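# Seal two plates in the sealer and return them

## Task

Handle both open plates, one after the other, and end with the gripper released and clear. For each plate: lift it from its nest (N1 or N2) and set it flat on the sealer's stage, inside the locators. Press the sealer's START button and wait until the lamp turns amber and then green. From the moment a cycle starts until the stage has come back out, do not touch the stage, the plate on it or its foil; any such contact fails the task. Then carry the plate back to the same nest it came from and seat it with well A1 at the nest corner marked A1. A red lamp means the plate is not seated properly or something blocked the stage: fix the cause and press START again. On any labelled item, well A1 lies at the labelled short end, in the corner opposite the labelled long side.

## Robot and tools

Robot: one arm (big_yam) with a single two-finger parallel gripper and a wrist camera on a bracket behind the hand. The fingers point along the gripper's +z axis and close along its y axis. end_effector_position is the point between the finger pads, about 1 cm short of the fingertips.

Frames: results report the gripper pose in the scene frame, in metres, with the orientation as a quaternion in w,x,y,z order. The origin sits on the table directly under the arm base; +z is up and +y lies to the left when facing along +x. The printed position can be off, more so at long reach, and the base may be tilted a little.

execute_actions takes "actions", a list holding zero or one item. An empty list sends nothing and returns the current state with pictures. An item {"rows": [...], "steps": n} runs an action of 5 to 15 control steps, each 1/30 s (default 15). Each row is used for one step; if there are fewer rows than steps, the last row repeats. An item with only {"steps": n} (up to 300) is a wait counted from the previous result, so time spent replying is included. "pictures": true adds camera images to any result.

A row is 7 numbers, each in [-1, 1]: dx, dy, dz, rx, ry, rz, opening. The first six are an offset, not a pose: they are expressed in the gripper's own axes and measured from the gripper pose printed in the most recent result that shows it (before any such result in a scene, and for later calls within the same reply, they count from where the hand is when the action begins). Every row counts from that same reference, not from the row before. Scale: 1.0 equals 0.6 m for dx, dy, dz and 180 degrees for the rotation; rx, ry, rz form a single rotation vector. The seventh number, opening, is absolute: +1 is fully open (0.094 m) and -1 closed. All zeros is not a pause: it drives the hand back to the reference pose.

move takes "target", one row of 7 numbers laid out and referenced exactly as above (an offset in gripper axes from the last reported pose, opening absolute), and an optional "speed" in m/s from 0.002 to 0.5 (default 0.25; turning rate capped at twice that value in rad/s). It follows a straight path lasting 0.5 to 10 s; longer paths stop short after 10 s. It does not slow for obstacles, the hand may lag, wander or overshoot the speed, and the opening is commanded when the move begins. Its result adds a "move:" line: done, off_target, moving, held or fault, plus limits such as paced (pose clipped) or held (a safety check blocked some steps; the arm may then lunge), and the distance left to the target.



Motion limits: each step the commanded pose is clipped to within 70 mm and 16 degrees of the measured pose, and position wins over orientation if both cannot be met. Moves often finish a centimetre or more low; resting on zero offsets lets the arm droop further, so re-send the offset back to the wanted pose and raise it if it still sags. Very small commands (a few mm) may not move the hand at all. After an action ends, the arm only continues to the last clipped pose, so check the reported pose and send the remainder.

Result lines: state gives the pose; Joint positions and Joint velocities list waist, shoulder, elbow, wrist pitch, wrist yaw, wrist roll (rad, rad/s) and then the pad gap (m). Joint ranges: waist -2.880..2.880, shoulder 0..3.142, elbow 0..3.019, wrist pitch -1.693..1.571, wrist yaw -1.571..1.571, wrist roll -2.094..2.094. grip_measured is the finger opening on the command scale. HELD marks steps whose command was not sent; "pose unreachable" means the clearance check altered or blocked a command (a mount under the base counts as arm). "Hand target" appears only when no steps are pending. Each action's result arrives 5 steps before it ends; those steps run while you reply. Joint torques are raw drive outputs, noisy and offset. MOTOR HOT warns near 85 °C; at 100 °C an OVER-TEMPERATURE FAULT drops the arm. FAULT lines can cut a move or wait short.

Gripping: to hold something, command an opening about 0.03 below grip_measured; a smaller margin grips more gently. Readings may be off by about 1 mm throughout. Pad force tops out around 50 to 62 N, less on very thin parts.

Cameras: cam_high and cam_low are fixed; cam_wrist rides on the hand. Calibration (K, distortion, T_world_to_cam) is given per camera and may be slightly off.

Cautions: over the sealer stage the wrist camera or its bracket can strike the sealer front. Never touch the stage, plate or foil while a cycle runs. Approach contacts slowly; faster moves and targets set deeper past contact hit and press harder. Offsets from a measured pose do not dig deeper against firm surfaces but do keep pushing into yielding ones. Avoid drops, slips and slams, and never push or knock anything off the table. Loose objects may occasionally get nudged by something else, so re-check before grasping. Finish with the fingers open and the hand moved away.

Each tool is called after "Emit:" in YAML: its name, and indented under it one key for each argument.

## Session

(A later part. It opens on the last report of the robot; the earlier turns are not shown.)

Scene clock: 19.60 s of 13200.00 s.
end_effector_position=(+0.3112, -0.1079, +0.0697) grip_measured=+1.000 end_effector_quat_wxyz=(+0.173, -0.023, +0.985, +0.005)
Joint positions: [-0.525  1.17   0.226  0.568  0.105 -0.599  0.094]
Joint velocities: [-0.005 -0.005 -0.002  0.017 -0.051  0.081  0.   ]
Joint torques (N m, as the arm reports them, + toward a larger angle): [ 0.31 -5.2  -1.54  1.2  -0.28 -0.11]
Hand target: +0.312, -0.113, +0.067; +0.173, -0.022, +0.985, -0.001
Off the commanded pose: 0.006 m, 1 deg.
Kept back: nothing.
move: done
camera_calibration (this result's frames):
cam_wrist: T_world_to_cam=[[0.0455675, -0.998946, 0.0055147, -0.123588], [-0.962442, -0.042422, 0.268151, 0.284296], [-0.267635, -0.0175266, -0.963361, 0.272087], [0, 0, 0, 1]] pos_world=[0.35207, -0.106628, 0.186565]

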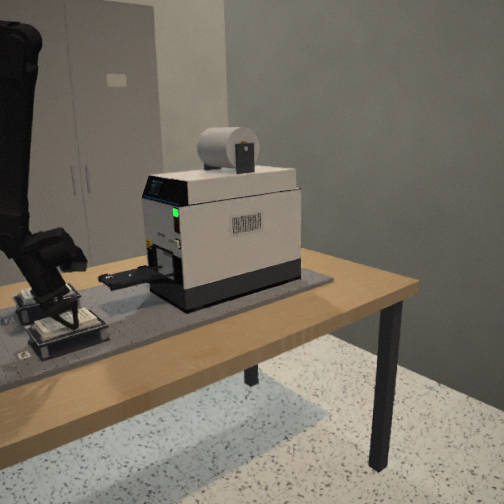

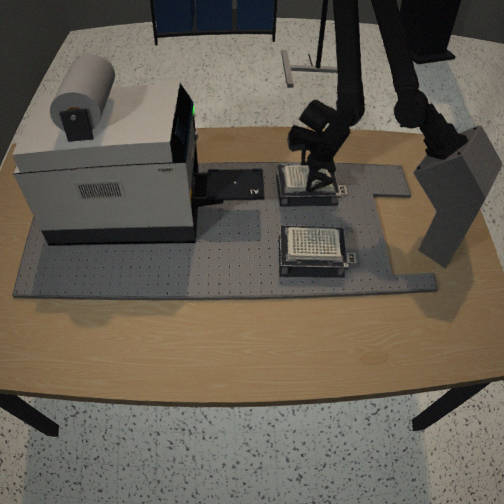

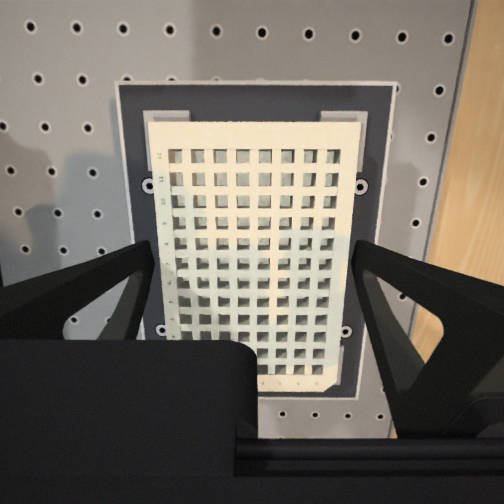

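Emit:
move:
  target: [0,-0.005,0.004,0,0,0,0.71]
  speed: 0.02

Emit:
move:
  target: [-0.014,0.012,-0.04,0,0,0,0.71]
  speed: 0.03

Emit:
move:
  target: [-0.045,0,-0.125,0,0,0,0.71]
  speed: 0.15

Emit:
move:
  target: [-0.24,0.07,0.075,0,0,0.014,0.71]
  speed: 0.2

Scene clock: 20.57 s of 13200.00 s.
end_effector_position=(+0.3114, -0.1080, +0.0697) grip_measured=+0.727 end_effector_quat_wxyz=(+0.174, -0.023, +0.984, +0.006)
Joint positions: [-0.526  1.17   0.226  0.569  0.103 -0.599  0.081]
Joint velocities: [-0.005  0.015  0.007 -0.002 -0.051  0.007  0.001]
Joint torques (N m, as the arm reports them, + toward a larger angle): [ 0.51 -5.51 -1.46  0.75 -0.59 -0.11]
Hand target: +0.312, -0.111, +0.068; +0.173, -0.023, +0.985, +0.005
Off the commanded pose: 0.004 m, 0 deg.
Kept back: nothing.
move: done
camera_calibration (this result's frames):
cam_wrist: T_world_to_cam=[[0.0452988, -0.998962, 0.00477043, -0.123597], [-0.962786, -0.0423837, 0.266921, 0.284606], [-0.266441, -0.0166841, -0.963707, 0.271877], [0, 0, 0, 1]] pos_world=[0.352053, -0.10687, 0.186632]

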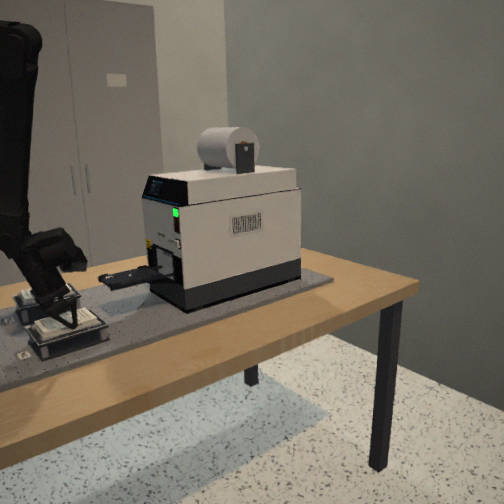

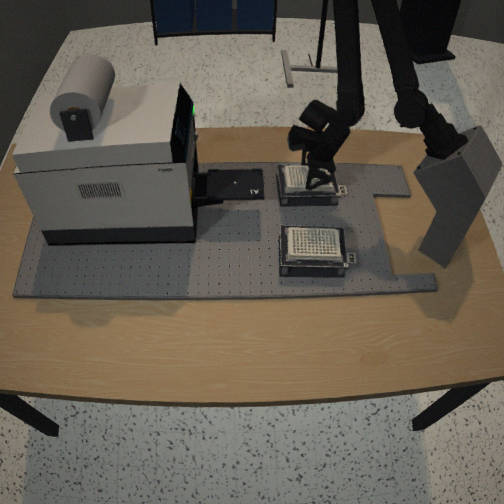

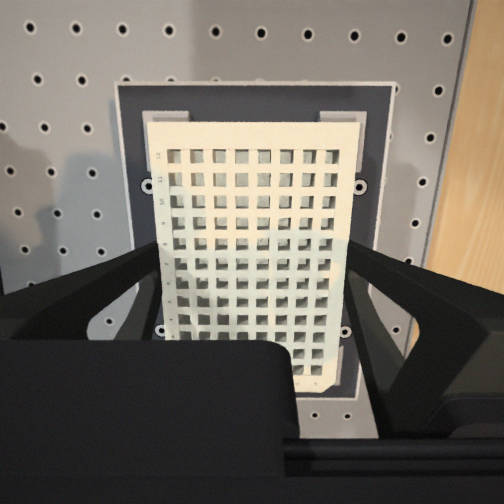

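Scene clock: 21.73 s of 13200.00 s.
end_effector_position=(+0.3126, -0.1076, +0.0928) grip_measured=+0.727 end_effector_quat_wxyz=(+0.175, -0.024, +0.984, -0.002)
Joint positions: [-0.481  1.033  0.202  0.465  0.156 -0.587  0.081]
Joint velocities: [-0.005  0.005 -0.012  0.002  0.037  0.022  0.   ]
Joint torques (N m, as the arm reports them, + toward a larger angle): [ 2.37 -5.63 -1.55  0.49 -0.08  0.03]
Hand target: +0.310, -0.101, +0.095; +0.174, -0.024, +0.984, +0.006
Off the commanded pose: 0.007 m, 1 deg.
Kept back: nothing.
move: done
camera_calibration (this result's frames):
cam_wrist: T_world_to_cam=[[0.0432078, -0.998864, 0.0201044, -0.124095], [-0.963573, -0.0363482, 0.264962, 0.280705], [-0.26393, -0.0308205, -0.964049, 0.292169], [0, 0, 0, 1]] pos_world=[0.352954, -0.104746, 0.209784]

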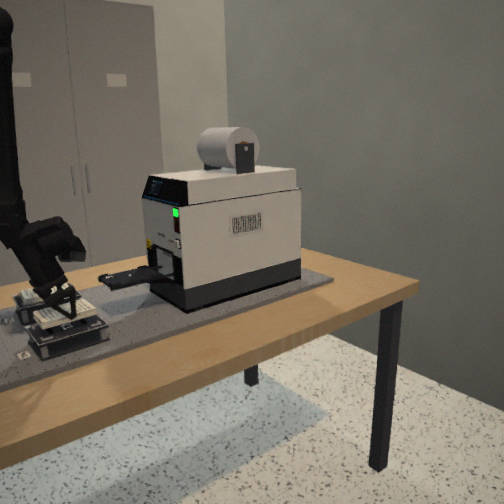

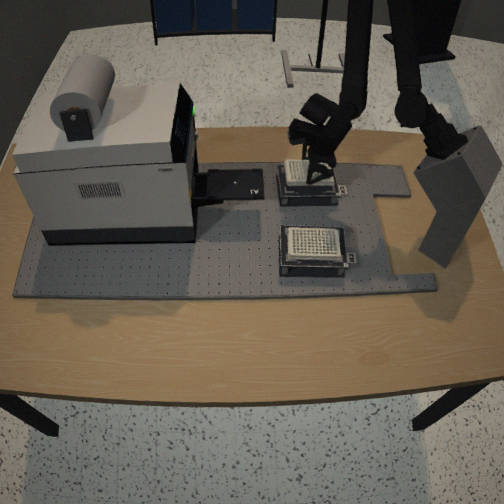

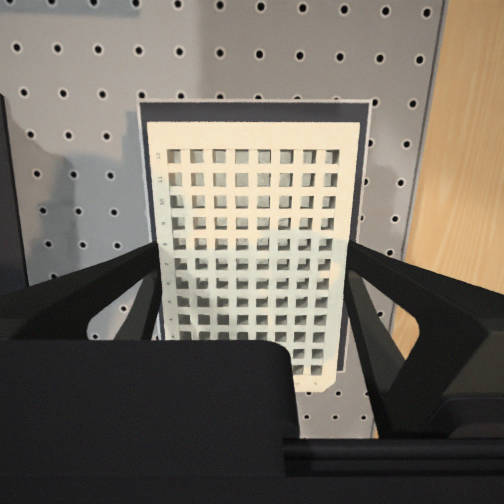

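Scene clock: 22.73 s of 13200.00 s.
end_effector_position=(+0.3087, -0.1100, +0.1703) grip_measured=+0.727 end_effector_quat_wxyz=(+0.176, -0.025, +0.984, -0.009)
Joint positions: [-0.332  0.506  0.182 -0.047  0.305 -0.54   0.081]
Joint velocities: [-0.015  0.005 -0.002 -0.007  0.007  0.037  0.   ]
Joint torques (N m, as the arm reports them, + toward a larger angle): [ 0.87 -1.95  4.69  0.54 -0.06  0.03]
Hand target: +0.311, -0.107, +0.171; +0.175, -0.025, +0.984, -0.003
Off the commanded pose: 0.005 m, 1 deg.
Kept back: nothing.
move: done
camera_calibration (this result's frames):
cam_wrist: T_world_to_cam=[[0.044254, -0.998431, 0.034295, -0.130606], [-0.964347, -0.0337273, 0.262482, 0.257252], [-0.260914, -0.0446882, -0.964327, 0.363365], [0, 0, 0, 1]] pos_world=[0.348667, -0.105486, 0.287358]

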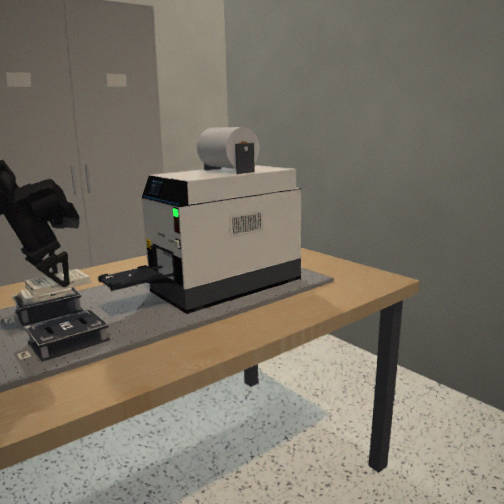

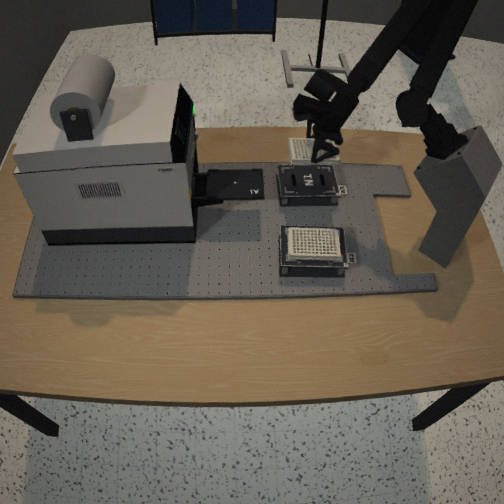

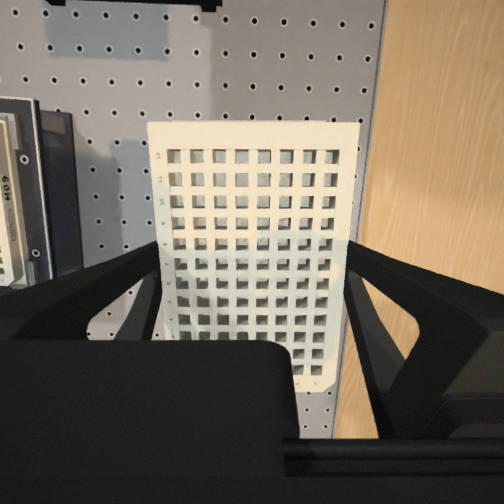

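Scene clock: 23.90 s of 13200.00 s.
end_effector_position=(+0.4488, -0.0665, +0.1765) grip_measured=+0.727 end_effector_quat_wxyz=(+0.171, -0.012, +0.985, -0.010)
Joint positions: [-0.01   0.943  0.528 -0.028  0.612 -0.369  0.081]
Joint velocities: [ 0.005 -0.015 -0.007 -0.007 -0.081 -0.051 -0.   ]
Joint torques (N m, as the arm reports them, + toward a larger angle): [ 3.91 -5.63  5.51  0.69  0.01  0.03]
Hand target: +0.458, -0.065, +0.181; +0.178, -0.006, +0.984, -0.007
Off the commanded pose: 0.010 m, 1 deg.
Kept back: nothing.
move: done
camera_calibration (this result's frames):
cam_wrist: T_world_to_cam=[[0.0184279, -0.999332, 0.0315476, -0.081543], [-0.961939, -0.00911664, 0.273111, 0.390936], [-0.272641, -0.0353798, -0.961465, 0.413262], [0, 0, 0, 1]] pos_world=[0.490231, -0.0633035, 0.29314]

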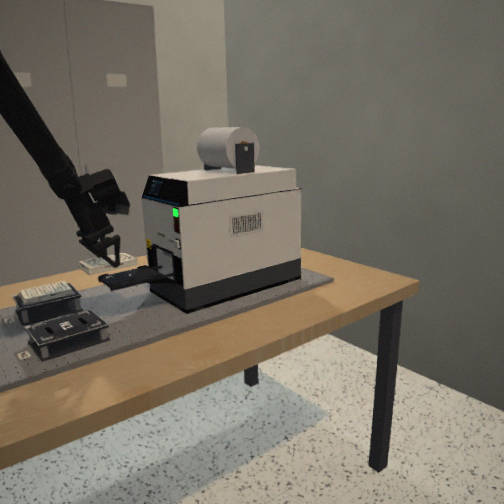

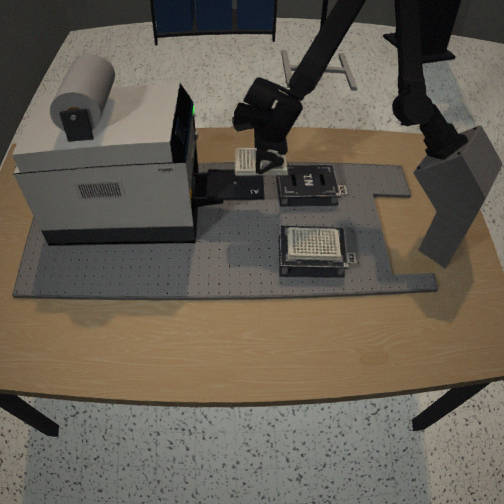

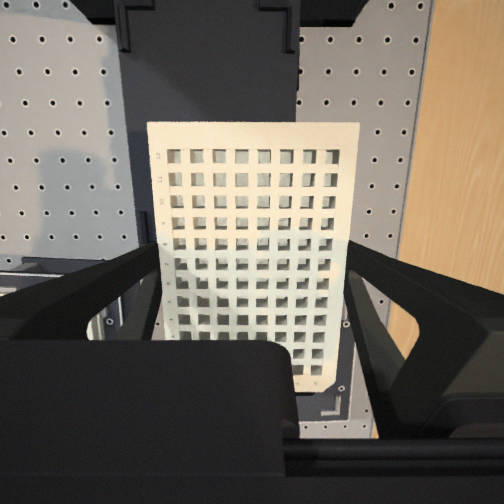

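Emit:
move:
  target: [-0.095,0.036,0.085,-0.006,0,0.009,0.71]
  speed: 0.12

Scene clock: 25.27 s of 13200.00 s.
end_effector_position=(+0.5083, -0.0452, +0.1461) grip_measured=+0.727 end_effector_quat_wxyz=(+0.161, -0.010, +0.987, +0.001)
Joint positions: [-0.01   1.16   0.702 -0.016  0.6   -0.344  0.081]
Joint velocities: [-0.005 -0.015 -0.002  0.012  0.022 -0.007 -0.001]
Joint torques (N m, as the arm reports them, + toward a larger angle): [ 5.35 -7.12  5.32  1.07 -0.18  0.03]
Hand target: +0.520, -0.046, +0.149; +0.171, -0.000, +0.985, +0.002
Off the commanded pose: 0.011 m, 2 deg.
Kept back: nothing.
move: off_target
camera_calibration (this result's frames):
cam_wrist: T_world_to_cam=[[0.0177227, -0.999795, 0.00981027, -0.0568894], [-0.956309, -0.0140865, 0.292019, 0.450777], [-0.291821, -0.014557, -0.956362, 0.410894], [0, 0, 0, 1]] pos_world=[0.551997, -0.0445465, 0.261886]

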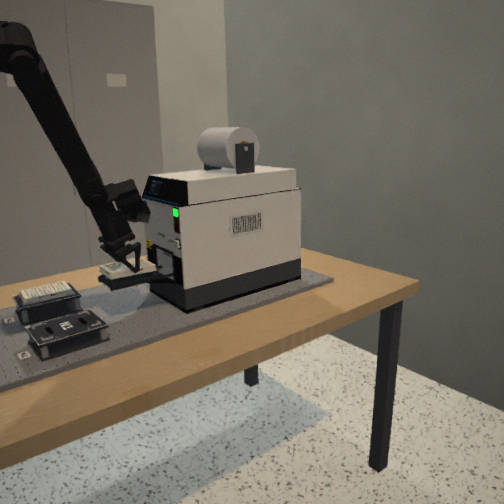

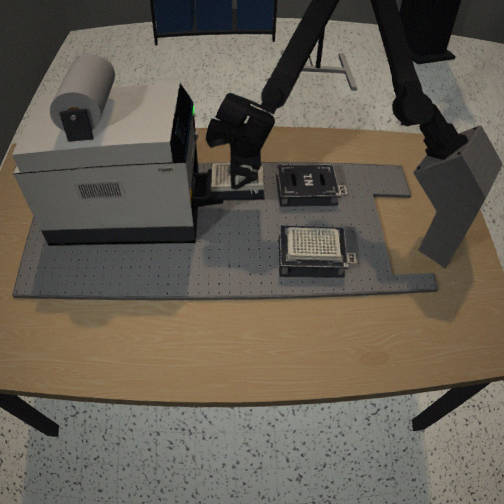

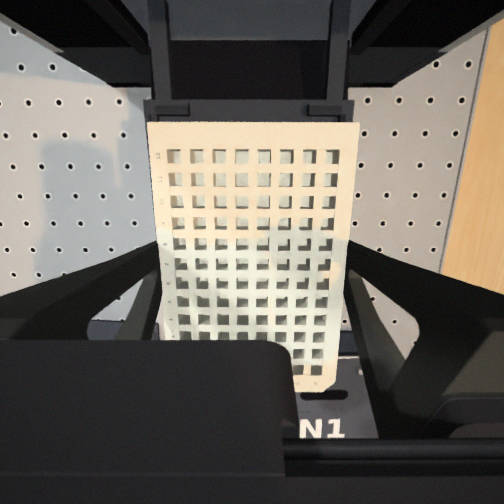

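Emit:
move:
  target: [-0.019,-0.002,0.031,0,-0.011,0.003,0.71]
  speed: 0.03

Scene clock: 26.50 s of 13200.00 s.
end_effector_position=(+0.5134, -0.0365, +0.1362) grip_measured=+0.727 end_effector_quat_wxyz=(+0.173, -0.012, +0.985, +0.010)
Joint positions: [-0.018  1.2    0.702  0.045  0.566 -0.359  0.081]
Joint velocities: [-0.005 -0.005  0.017 -0.002  0.022 -0.066 -0.001]
Joint torques (N m, as the arm reports them, + toward a larger angle): [ 3.58 -7.17  5.45  1.14 -0.22 -0.15]
Hand target: +0.525, -0.046, +0.133; +0.178, -0.005, +0.984, +0.001
Off the commanded pose: 0.016 m, 1 deg.
Kept back: nothing.
move: off_target
camera_calibration (this result's frames):
cam_wrist: T_world_to_cam=[[0.0247305, -0.999661, -0.00819741, -0.0493289], [-0.96279, -0.0260241, 0.268993, 0.464768], [-0.269115, 0.00124006, -0.963107, 0.392893], [0, 0, 0, 1]] pos_world=[0.554427, -0.0377042, 0.252975]

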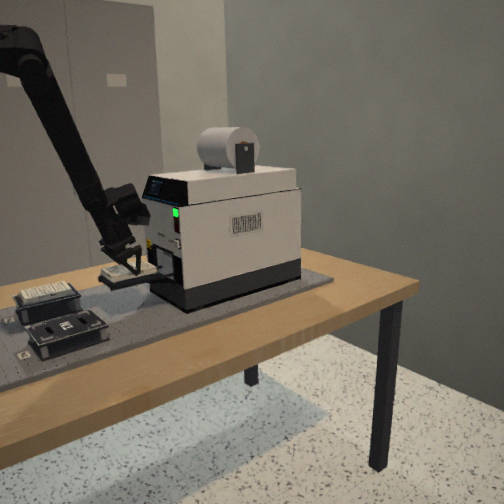

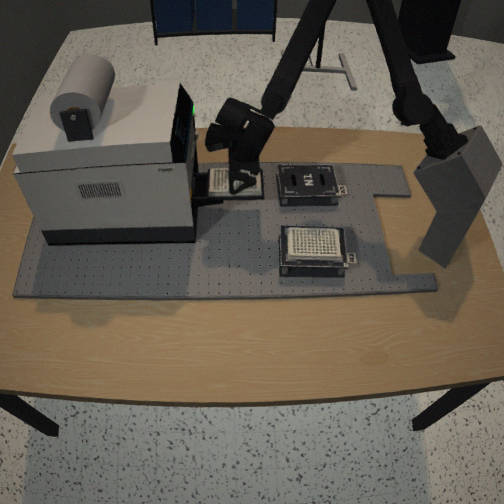

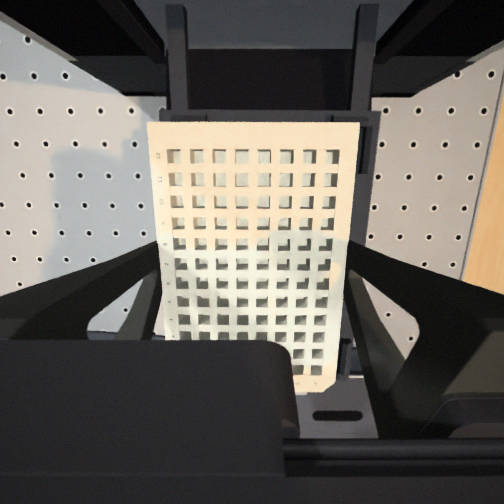

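Emit:
move:
  target: [-0.013,-0.03,0.014,0.006,-0.003,0.007,0.71]
  speed: 0.02

Scene clock: 28.03 s of 13200.00 s.
end_effector_position=(+0.5137, -0.0365, +0.1346) grip_measured=+0.727 end_effector_quat_wxyz=(+0.174, -0.012, +0.984, +0.017)
Joint positions: [-0.027  1.2    0.702  0.045  0.545 -0.36   0.081]
Joint velocities: [-0.015 -0.005 -0.007 -0.007  0.022  0.066  0.001]
Joint torques (N m, as the arm reports them, + toward a larger angle): [ 2.66 -7.9   5.25  0.96 -0.14 -0.14]
Hand target: +0.523, -0.054, +0.131; +0.177, +0.001, +0.984, +0.003
Off the commanded pose: 0.021 m, 2 deg.
Kept back: nothing.
move: off_target
camera_calibration (this result's frames):
cam_wrist: T_world_to_cam=[[0.0269182, -0.999401, -0.0217581, -0.0486214], [-0.963536, -0.0317366, 0.265689, 0.466063], [-0.26622, 0.0138129, -0.963813, 0.39054], [0, 0, 0, 1]] pos_world=[0.554347, -0.0391955, 0.251523]

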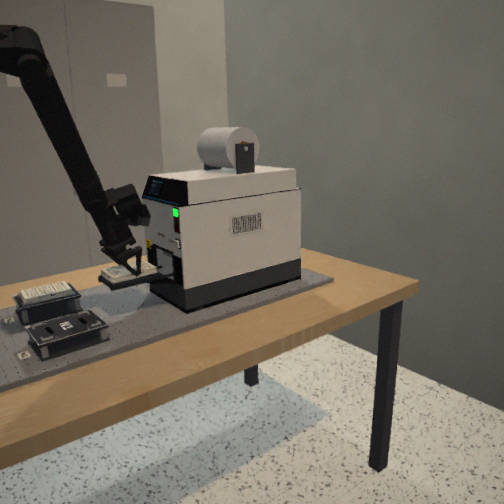

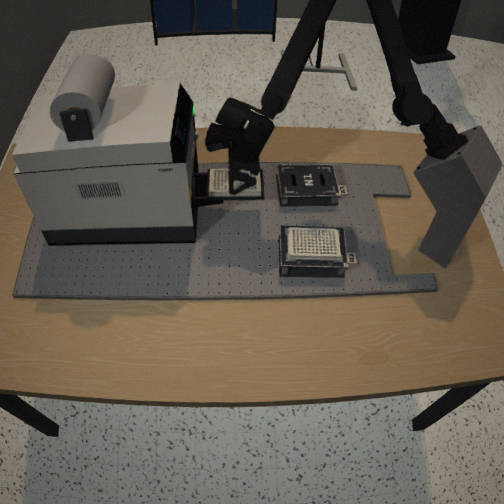

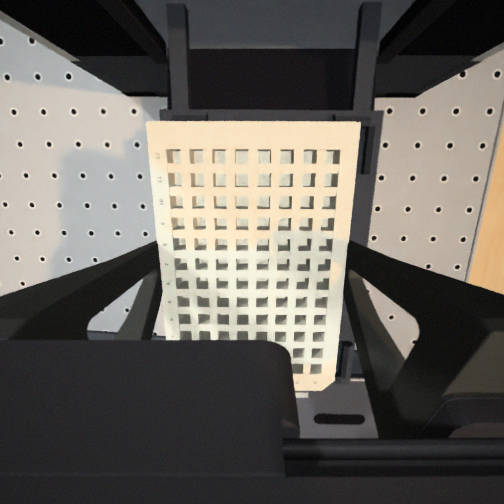

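Emit:
move:
  target: [-0.008,0,-0.024,0.006,0,0,0.71]
  speed: 0.03

Emit:
move:
  target: [-0.012,-0.022,0.008,0.003,-0.003,0.008,0.71]
  speed: 0.03

Scene clock: 29.10 s of 13200.00 s.
end_effector_position=(+0.5137, -0.0432, +0.1446) grip_measured=+0.727 end_effector_quat_wxyz=(+0.172, -0.009, +0.985, +0.002)
Joint positions: [-0.011  1.173  0.702  0.023  0.59  -0.357  0.081]
Joint velocities: [ 0.015 -0.005  0.007 -0.002  0.007  0.051  0.002]
Joint torques (N m, as the arm reports them, + toward a larger angle): [ 6.48 -8.16  3.16  0.5   0.    0.03]
Hand target: +0.513, -0.037, +0.150; +0.174, -0.010, +0.985, +0.008
Off the commanded pose: 0.008 m, 1 deg.
Kept back: nothing.
move: done
camera_calibration (this result's frames):
cam_wrist: T_world_to_cam=[[0.0163568, -0.999833, 0.00816051, -0.0540273], [-0.962708, -0.0135441, 0.270204, 0.462936], [-0.270049, -0.0122759, -0.962768, 0.400909], [0, 0, 0, 1]] pos_world=[0.554821, -0.0428268, 0.261336]

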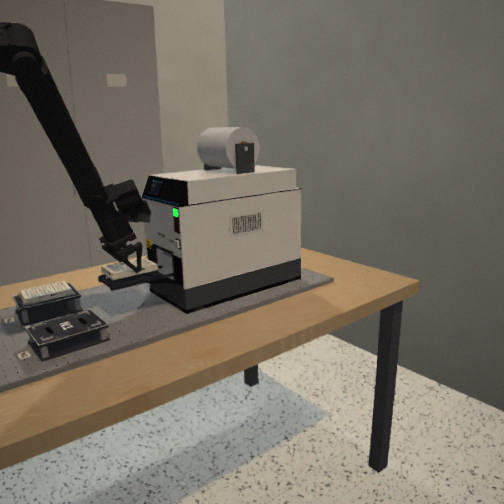

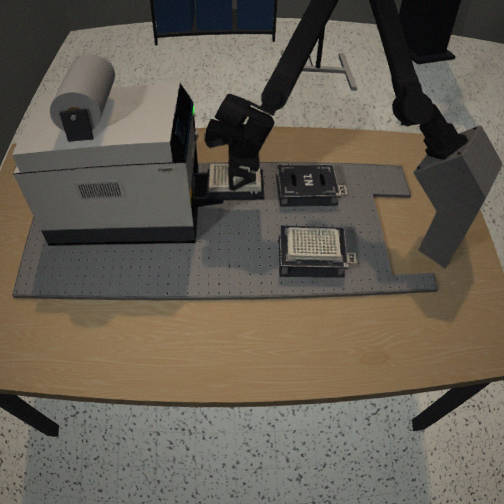

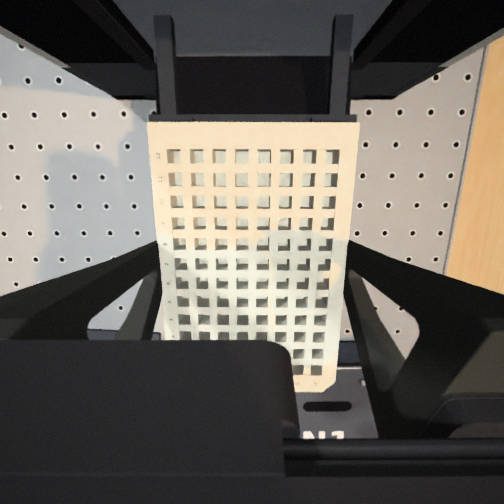

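Scene clock: 29.93 s of 13200.00 s.
end_effector_position=(+0.5136, -0.0442, +0.1425) grip_measured=+0.727 end_effector_quat_wxyz=(+0.173, -0.008, +0.985, +0.007)
Joint positions: [-0.021  1.173  0.702  0.023  0.572 -0.357  0.081]
Joint velocities: [ 0.005 -0.015 -0.007  0.007  0.022 -0.007 -0.002]
Joint torques (N m, as the arm reports them, + toward a larger angle): [ 3.26 -8.09  5.03  0.76 -0.21 -0.03]
Hand target: +0.522, -0.056, +0.143; +0.177, +0.004, +0.984, -0.001
Off the commanded pose: 0.015 m, 2 deg.
Kept back: nothing.
move: off_target
camera_calibration (this result's frames):
cam_wrist: T_world_to_cam=[[0.0162376, -0.999866, -0.00209593, -0.0535089], [-0.962944, -0.0162023, 0.269215, 0.463511], [-0.269213, -0.00235313, -0.963078, 0.398949], [0, 0, 0, 1]] pos_world=[0.554606, -0.045053, 0.259322]

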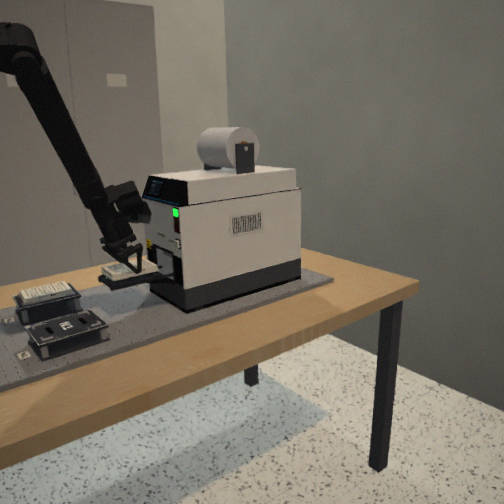

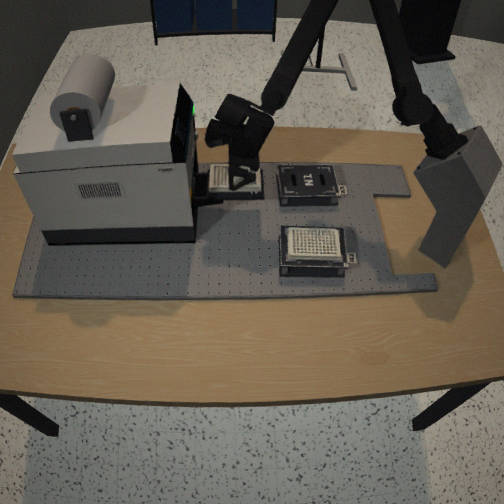

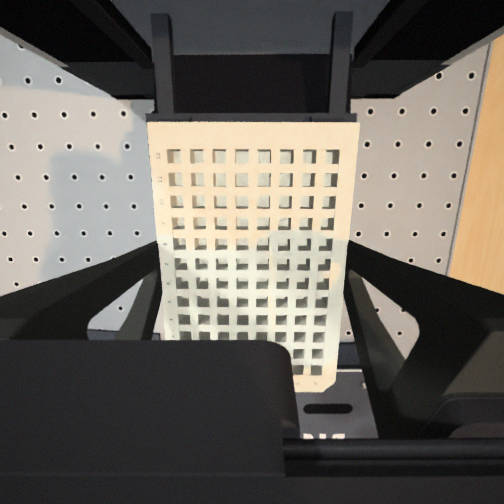

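Centred, yaw level. Descend with the same bias.

Emit:
move:
  target: [-0.011,-0.02,0.016,0.005,-0.002,0.004,0.71]
  speed: 0.015

Scene clock: 31.50 s of 13200.00 s.
end_effector_position=(+0.5130, -0.0468, +0.1400) grip_measured=+0.727 end_effector_quat_wxyz=(+0.172, -0.007, +0.985, +0.009)
Joint positions: [-0.032  1.173  0.702  0.023  0.559 -0.357  0.081]
Joint velocities: [-0.005 -0.005 -0.007 -0.007  0.066 -0.022  0.   ]
Joint torques (N m, as the arm reports them, + toward a larger angle): [ 3.26 -7.01  5.43  1.15 -0.22 -0.18]
Hand target: +0.523, -0.056, +0.136; +0.176, -0.001, +0.984, +0.000
Off the commanded pose: 0.015 m, 1 deg.
Kept back: nothing.
move: off_target
camera_calibration (this result's frames):
cam_wrist: T_world_to_cam=[[0.014192, -0.999878, -0.00646818, -0.0543602], [-0.962527, -0.0154133, 0.270748, 0.463186], [-0.270815, 0.00238334, -0.962629, 0.397352], [0, 0, 0, 1]] pos_world=[0.554209, -0.0481614, 0.256744]

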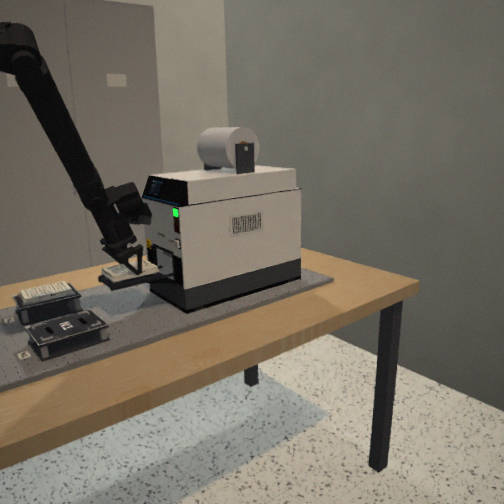

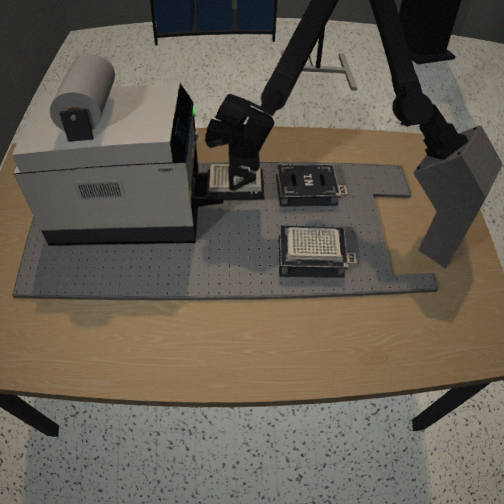

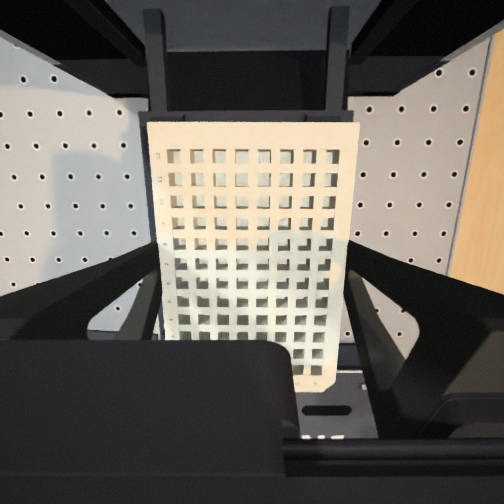

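Emit:
move:
  target: [-0.0105,-0.011,0.02,0.006,-0.0025,0.003,0.71]
  speed: 0.012

Scene clock: 33.20 s of 13200.00 s.
end_effector_position=(+0.5133, -0.0435, +0.1360) grip_measured=+0.727 end_effector_quat_wxyz=(+0.173, -0.007, +0.985, +0.009)
Joint positions: [-0.033  1.189  0.702  0.039  0.557 -0.359  0.081]
Joint velocities: [-0.005 -0.005 -0.002 -0.007 -0.095 -0.022 -0.   ]
Joint torques (N m, as the arm reports them, + toward a larger angle): [ 3.32 -7.06  5.29  1.17 -0.2  -0.15]
Hand target: +0.523, -0.053, +0.131; +0.176, -0.001, +0.984, +0.000
Off the commanded pose: 0.015 m, 1 deg.
Kept back: nothing.
move: off_target
camera_calibration (this result's frames):
cam_wrist: T_world_to_cam=[[0.0152986, -0.999853, -0.00779609, -0.0514892], [-0.962833, -0.0168341, 0.269571, 0.46485], [-0.269662, 0.00338227, -0.962949, 0.39304], [0, 0, 0, 1]] pos_world=[0.554349, -0.0449857, 0.252765]

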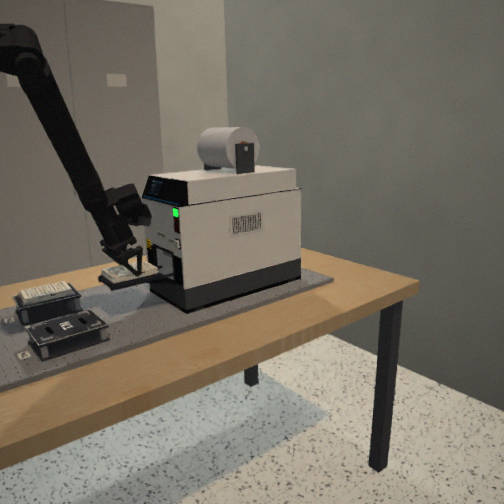

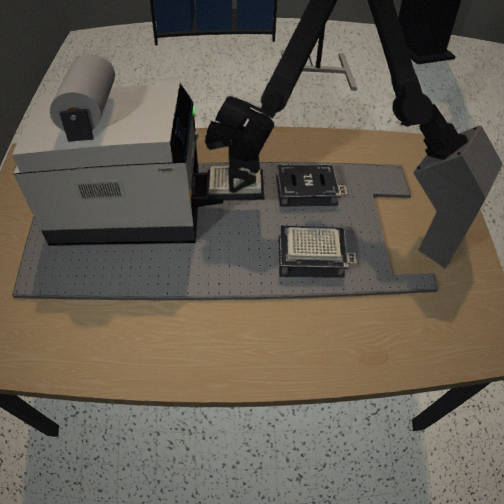

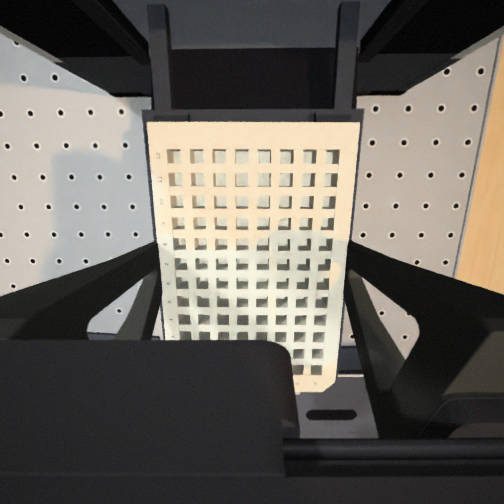

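Target (.523,−.0535,.124).

Emit:
move:
  target: [-0.0085,-0.017,0.0245,0.006,-0.002,0.003,0.71]
  speed: 0.012

Emit:
zoom_image:
  camera: "cam_high"
  region: [80,190,200,310]

Emit:
zoom_image:
  camera: "cam_wrist"
  region: [120,60,390,200]

Scene clock: 35.20 s of 13200.00 s.
end_effector_position=(+0.5143, -0.0428, +0.1333) grip_measured=+0.727 end_effector_quat_wxyz=(+0.175, -0.008, +0.984, +0.012)
Joint positions: [-0.038  1.196  0.702  0.052  0.545 -0.364  0.081]
Joint velocities: [-0.005 -0.005 -0.002 -0.027 -0.007  0.037 -0.001]
Joint torques (N m, as the arm reports them, + toward a larger angle): [ 2.84 -6.52  5.36  1.31 -0.26 -0.15]
Hand target: +0.523, -0.054, +0.124; +0.175, -0.001, +0.985, +0.001
Off the commanded pose: 0.017 m, 1 deg.
Kept back: nothing.
move: off_target
camera_calibration (this result's frames):
cam_wrist: T_world_to_cam=[[0.0176506, -0.999773, -0.0119585, -0.0515401], [-0.964188, -0.0201855, 0.264449, 0.4678], [-0.264631, 0.00686254, -0.964325, 0.388416], [0, 0, 0, 1]] pos_world=[0.554744, -0.0447511, 0.250233]

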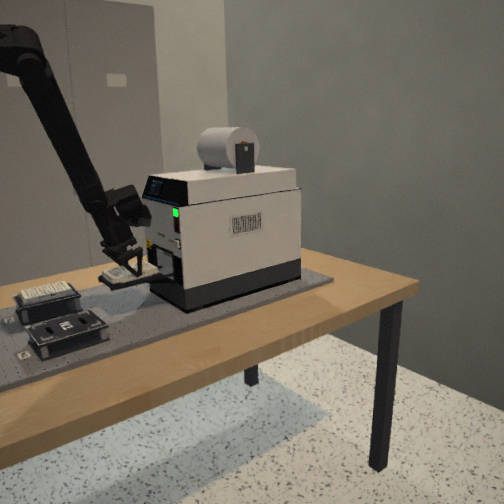

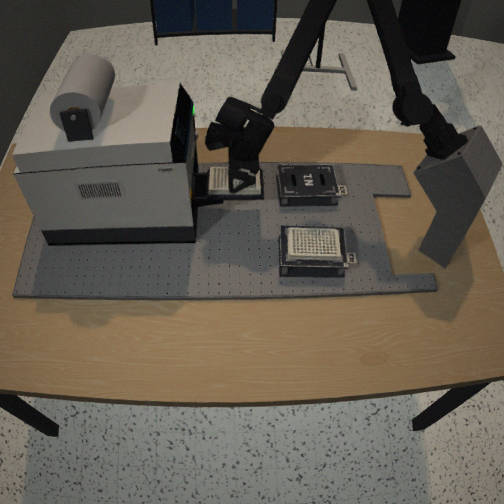

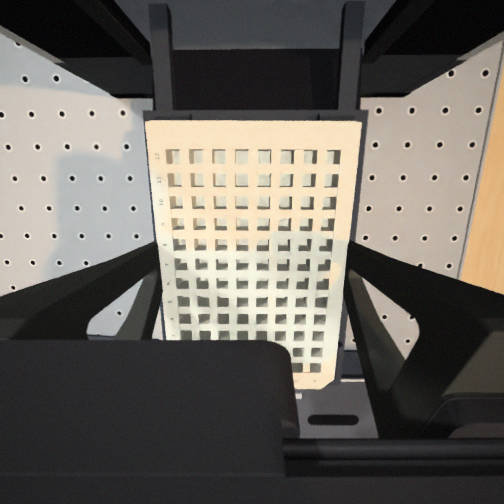

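Region (80, 190, 200, 310) of cam_high's 504x504 image, scaled by 4.200, with more detail than that image has.

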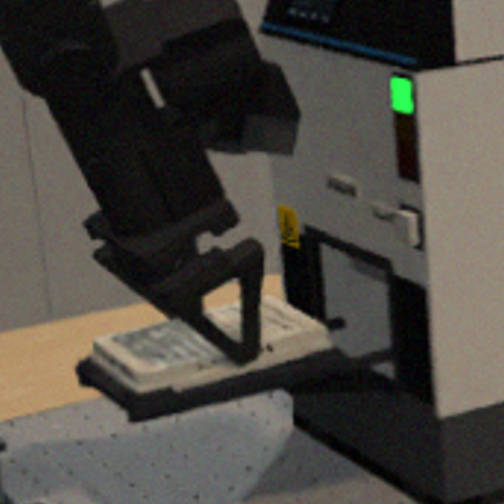

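Region (120, 60, 390, 200) of cam_wrist's 504x504 image, scaled by 1.867, with more detail than that image has; it fills the top 261 rows of this view, and the rest is white.

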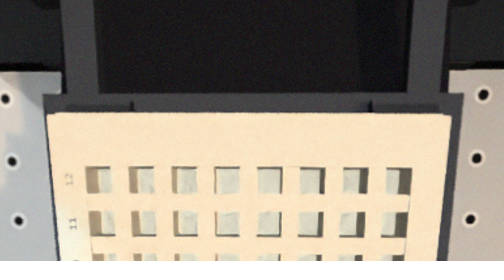

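Emit:
move:
  target: [0.008,-0.006,-0.016,0.006,0,0.003,0.71]
  speed: 0.015

Scene clock: 36.53 s of 13200.00 s.
end_effector_position=(+0.5083, -0.0478, +0.1382) grip_measured=+0.727 end_effector_quat_wxyz=(+0.174, -0.003, +0.985, +0.002)
Joint positions: [-0.034  1.173  0.684  0.052  0.569 -0.36   0.081]
Joint velocities: [-0.005 -0.015 -0.002 -0.007 -0.022 -0.051 -0.   ]
Joint torques (N m, as the arm reports them, + toward a larger angle): [ 5.35 -8.12  2.73  0.75 -0.02 -0.01]
Hand target: +0.506, -0.046, +0.140; +0.175, -0.002, +0.985, +0.003
Off the commanded pose: 0.003 m, 0 deg.
Kept back: nothing.
move: done
camera_calibration (this result's frames):
cam_wrist: T_world_to_cam=[[0.00496177, -0.999972, 0.00560916, -0.0523604], [-0.96382, -0.00328732, 0.266532, 0.460942], [-0.266507, -0.00672869, -0.96381, 0.391805], [0, 0, 0, 1]] pos_world=[0.548944, -0.0482073, 0.255063]

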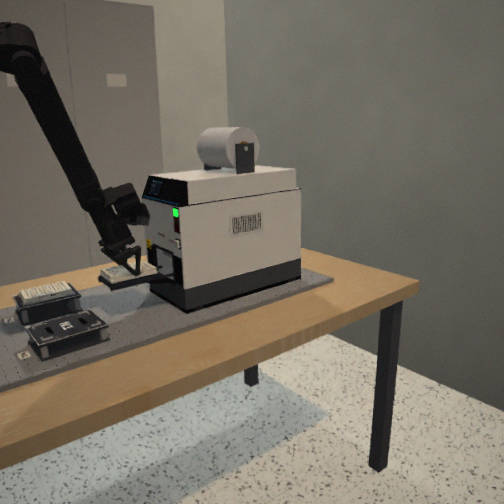

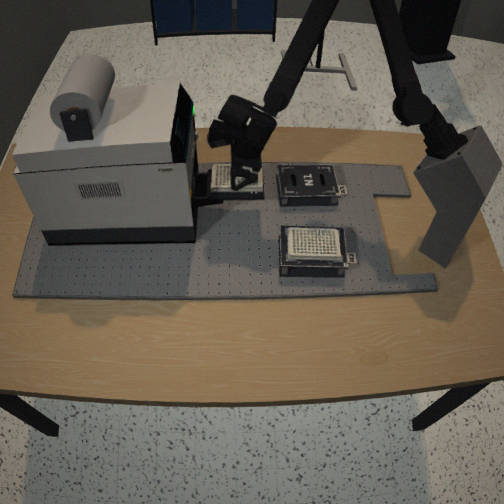

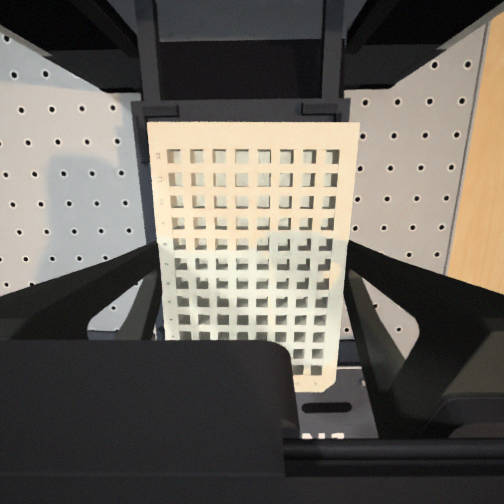

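Emit:
move:
  target: [-0.011,-0.005,0.017,0.001,0,-0.002,0.71]
  speed: 0.012

Scene clock: 38.03 s of 13200.00 s.
end_effector_position=(+0.5094, -0.0454, +0.1364) grip_measured=+0.727 end_effector_quat_wxyz=(+0.174, -0.007, +0.985, +0.005)
Joint positions: [-0.034  1.181  0.689  0.052  0.563 -0.363  0.081]
Joint velocities: [-0.005 -0.015 -0.007 -0.012 -0.051 -0.007 -0.   ]
Joint torques (N m, as the arm reports them, + toward a larger angle): [ 3.7  -6.69  5.36  0.9  -0.32 -0.18]
Hand target: +0.518, -0.051, +0.131; +0.174, -0.006, +0.985, -0.000
Off the commanded pose: 0.012 m, 1 deg.
Kept back: nothing.
move: off_target
camera_calibration (this result's frames):
cam_wrist: T_world_to_cam=[[0.0129426, -0.999916, 0.000851743, -0.0533715], [-0.963563, -0.0122445, 0.267201, 0.461824], [-0.267168, -0.00427899, -0.96364, 0.390888], [0, 0, 0, 1]] pos_world=[0.55012, -0.0460396, 0.253321]

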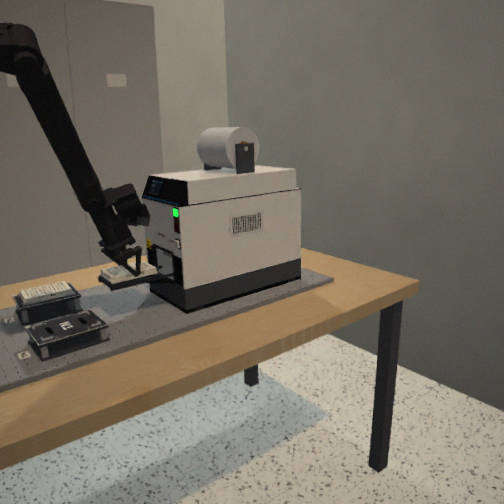

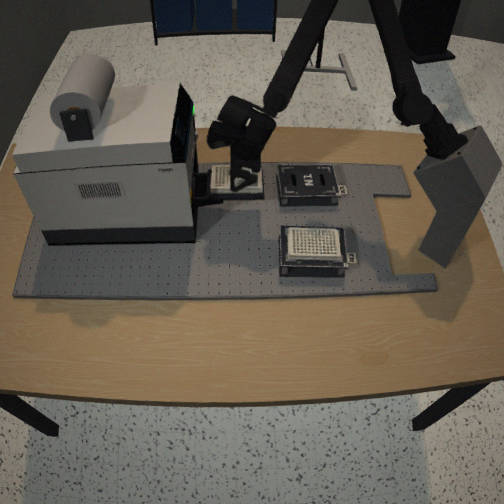

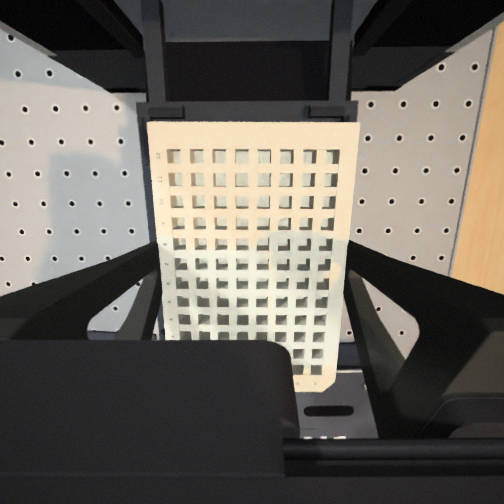

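Target (.519,−.0535,.123).

Emit:
move:
  target: [-0.0075,-0.0135,0.0265,0.003,0,0.001,0.71]
  speed: 0.012

Emit:
zoom_image:
  camera: "cam_wrist"
  region: [120,60,390,260]

Scene clock: 40.03 s of 13200.00 s.
end_effector_position=(+0.5124, -0.0471, +0.1348) grip_measured=+0.727 end_effector_quat_wxyz=(+0.178, -0.008, +0.984, +0.007)
Joint positions: [-0.043  1.184  0.693  0.06   0.548 -0.372  0.081]
Joint velocities: [-0.005 -0.015 -0.002 -0.017  0.007 -0.051  0.002]
Joint torques (N m, as the arm reports them, + toward a larger angle): [ 2.84 -6.04  5.43  1.15 -0.47 -0.14]
Hand target: +0.519, -0.053, +0.124; +0.174, -0.004, +0.985, +0.001
Off the commanded pose: 0.015 m, 1 deg.
Kept back: nothing.
move: off_target
camera_calibration (this result's frames):
cam_wrist: T_world_to_cam=[[0.0150111, -0.999882, -0.00316037, -0.0555905], [-0.965531, -0.0153167, 0.259837, 0.466945], [-0.259855, -0.000849011, -0.965647, 0.386813], [0, 0, 0, 1]] pos_world=[0.552199, -0.0481035, 0.25202]

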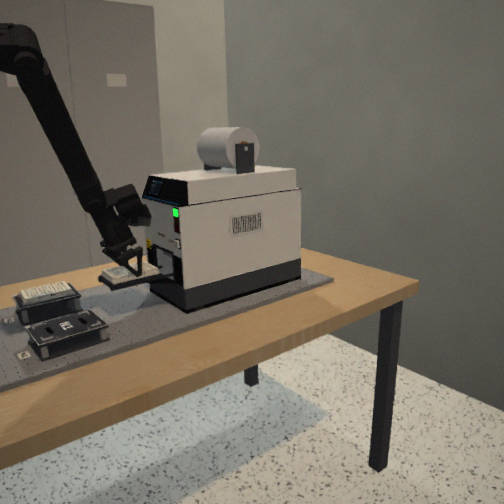

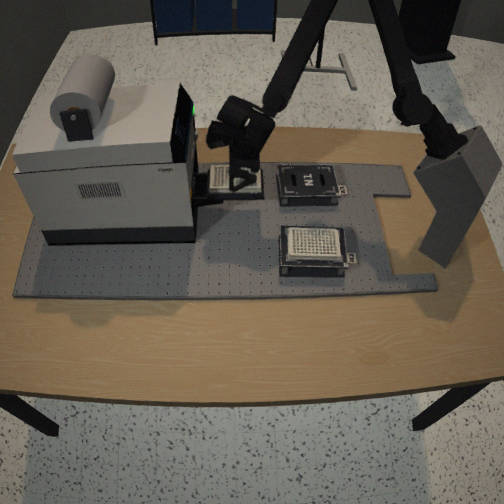

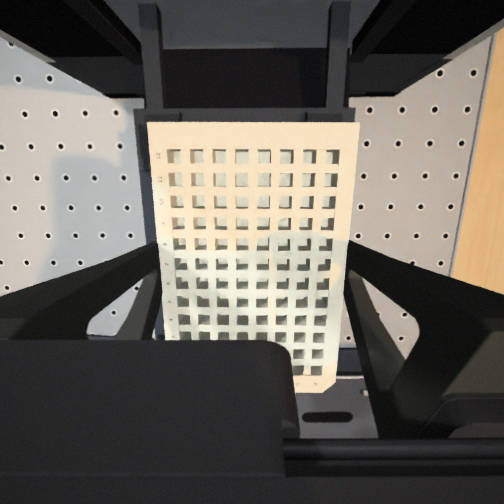

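Region (120, 60, 390, 260) of cam_wrist's 504x504 image, scaled by 1.867, with more detail than that image has; it fills the top 373 rows of this view, and the rest is white.

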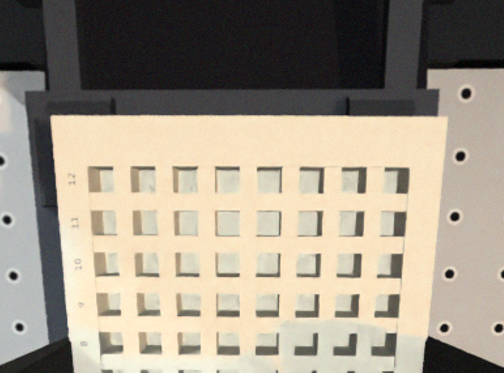

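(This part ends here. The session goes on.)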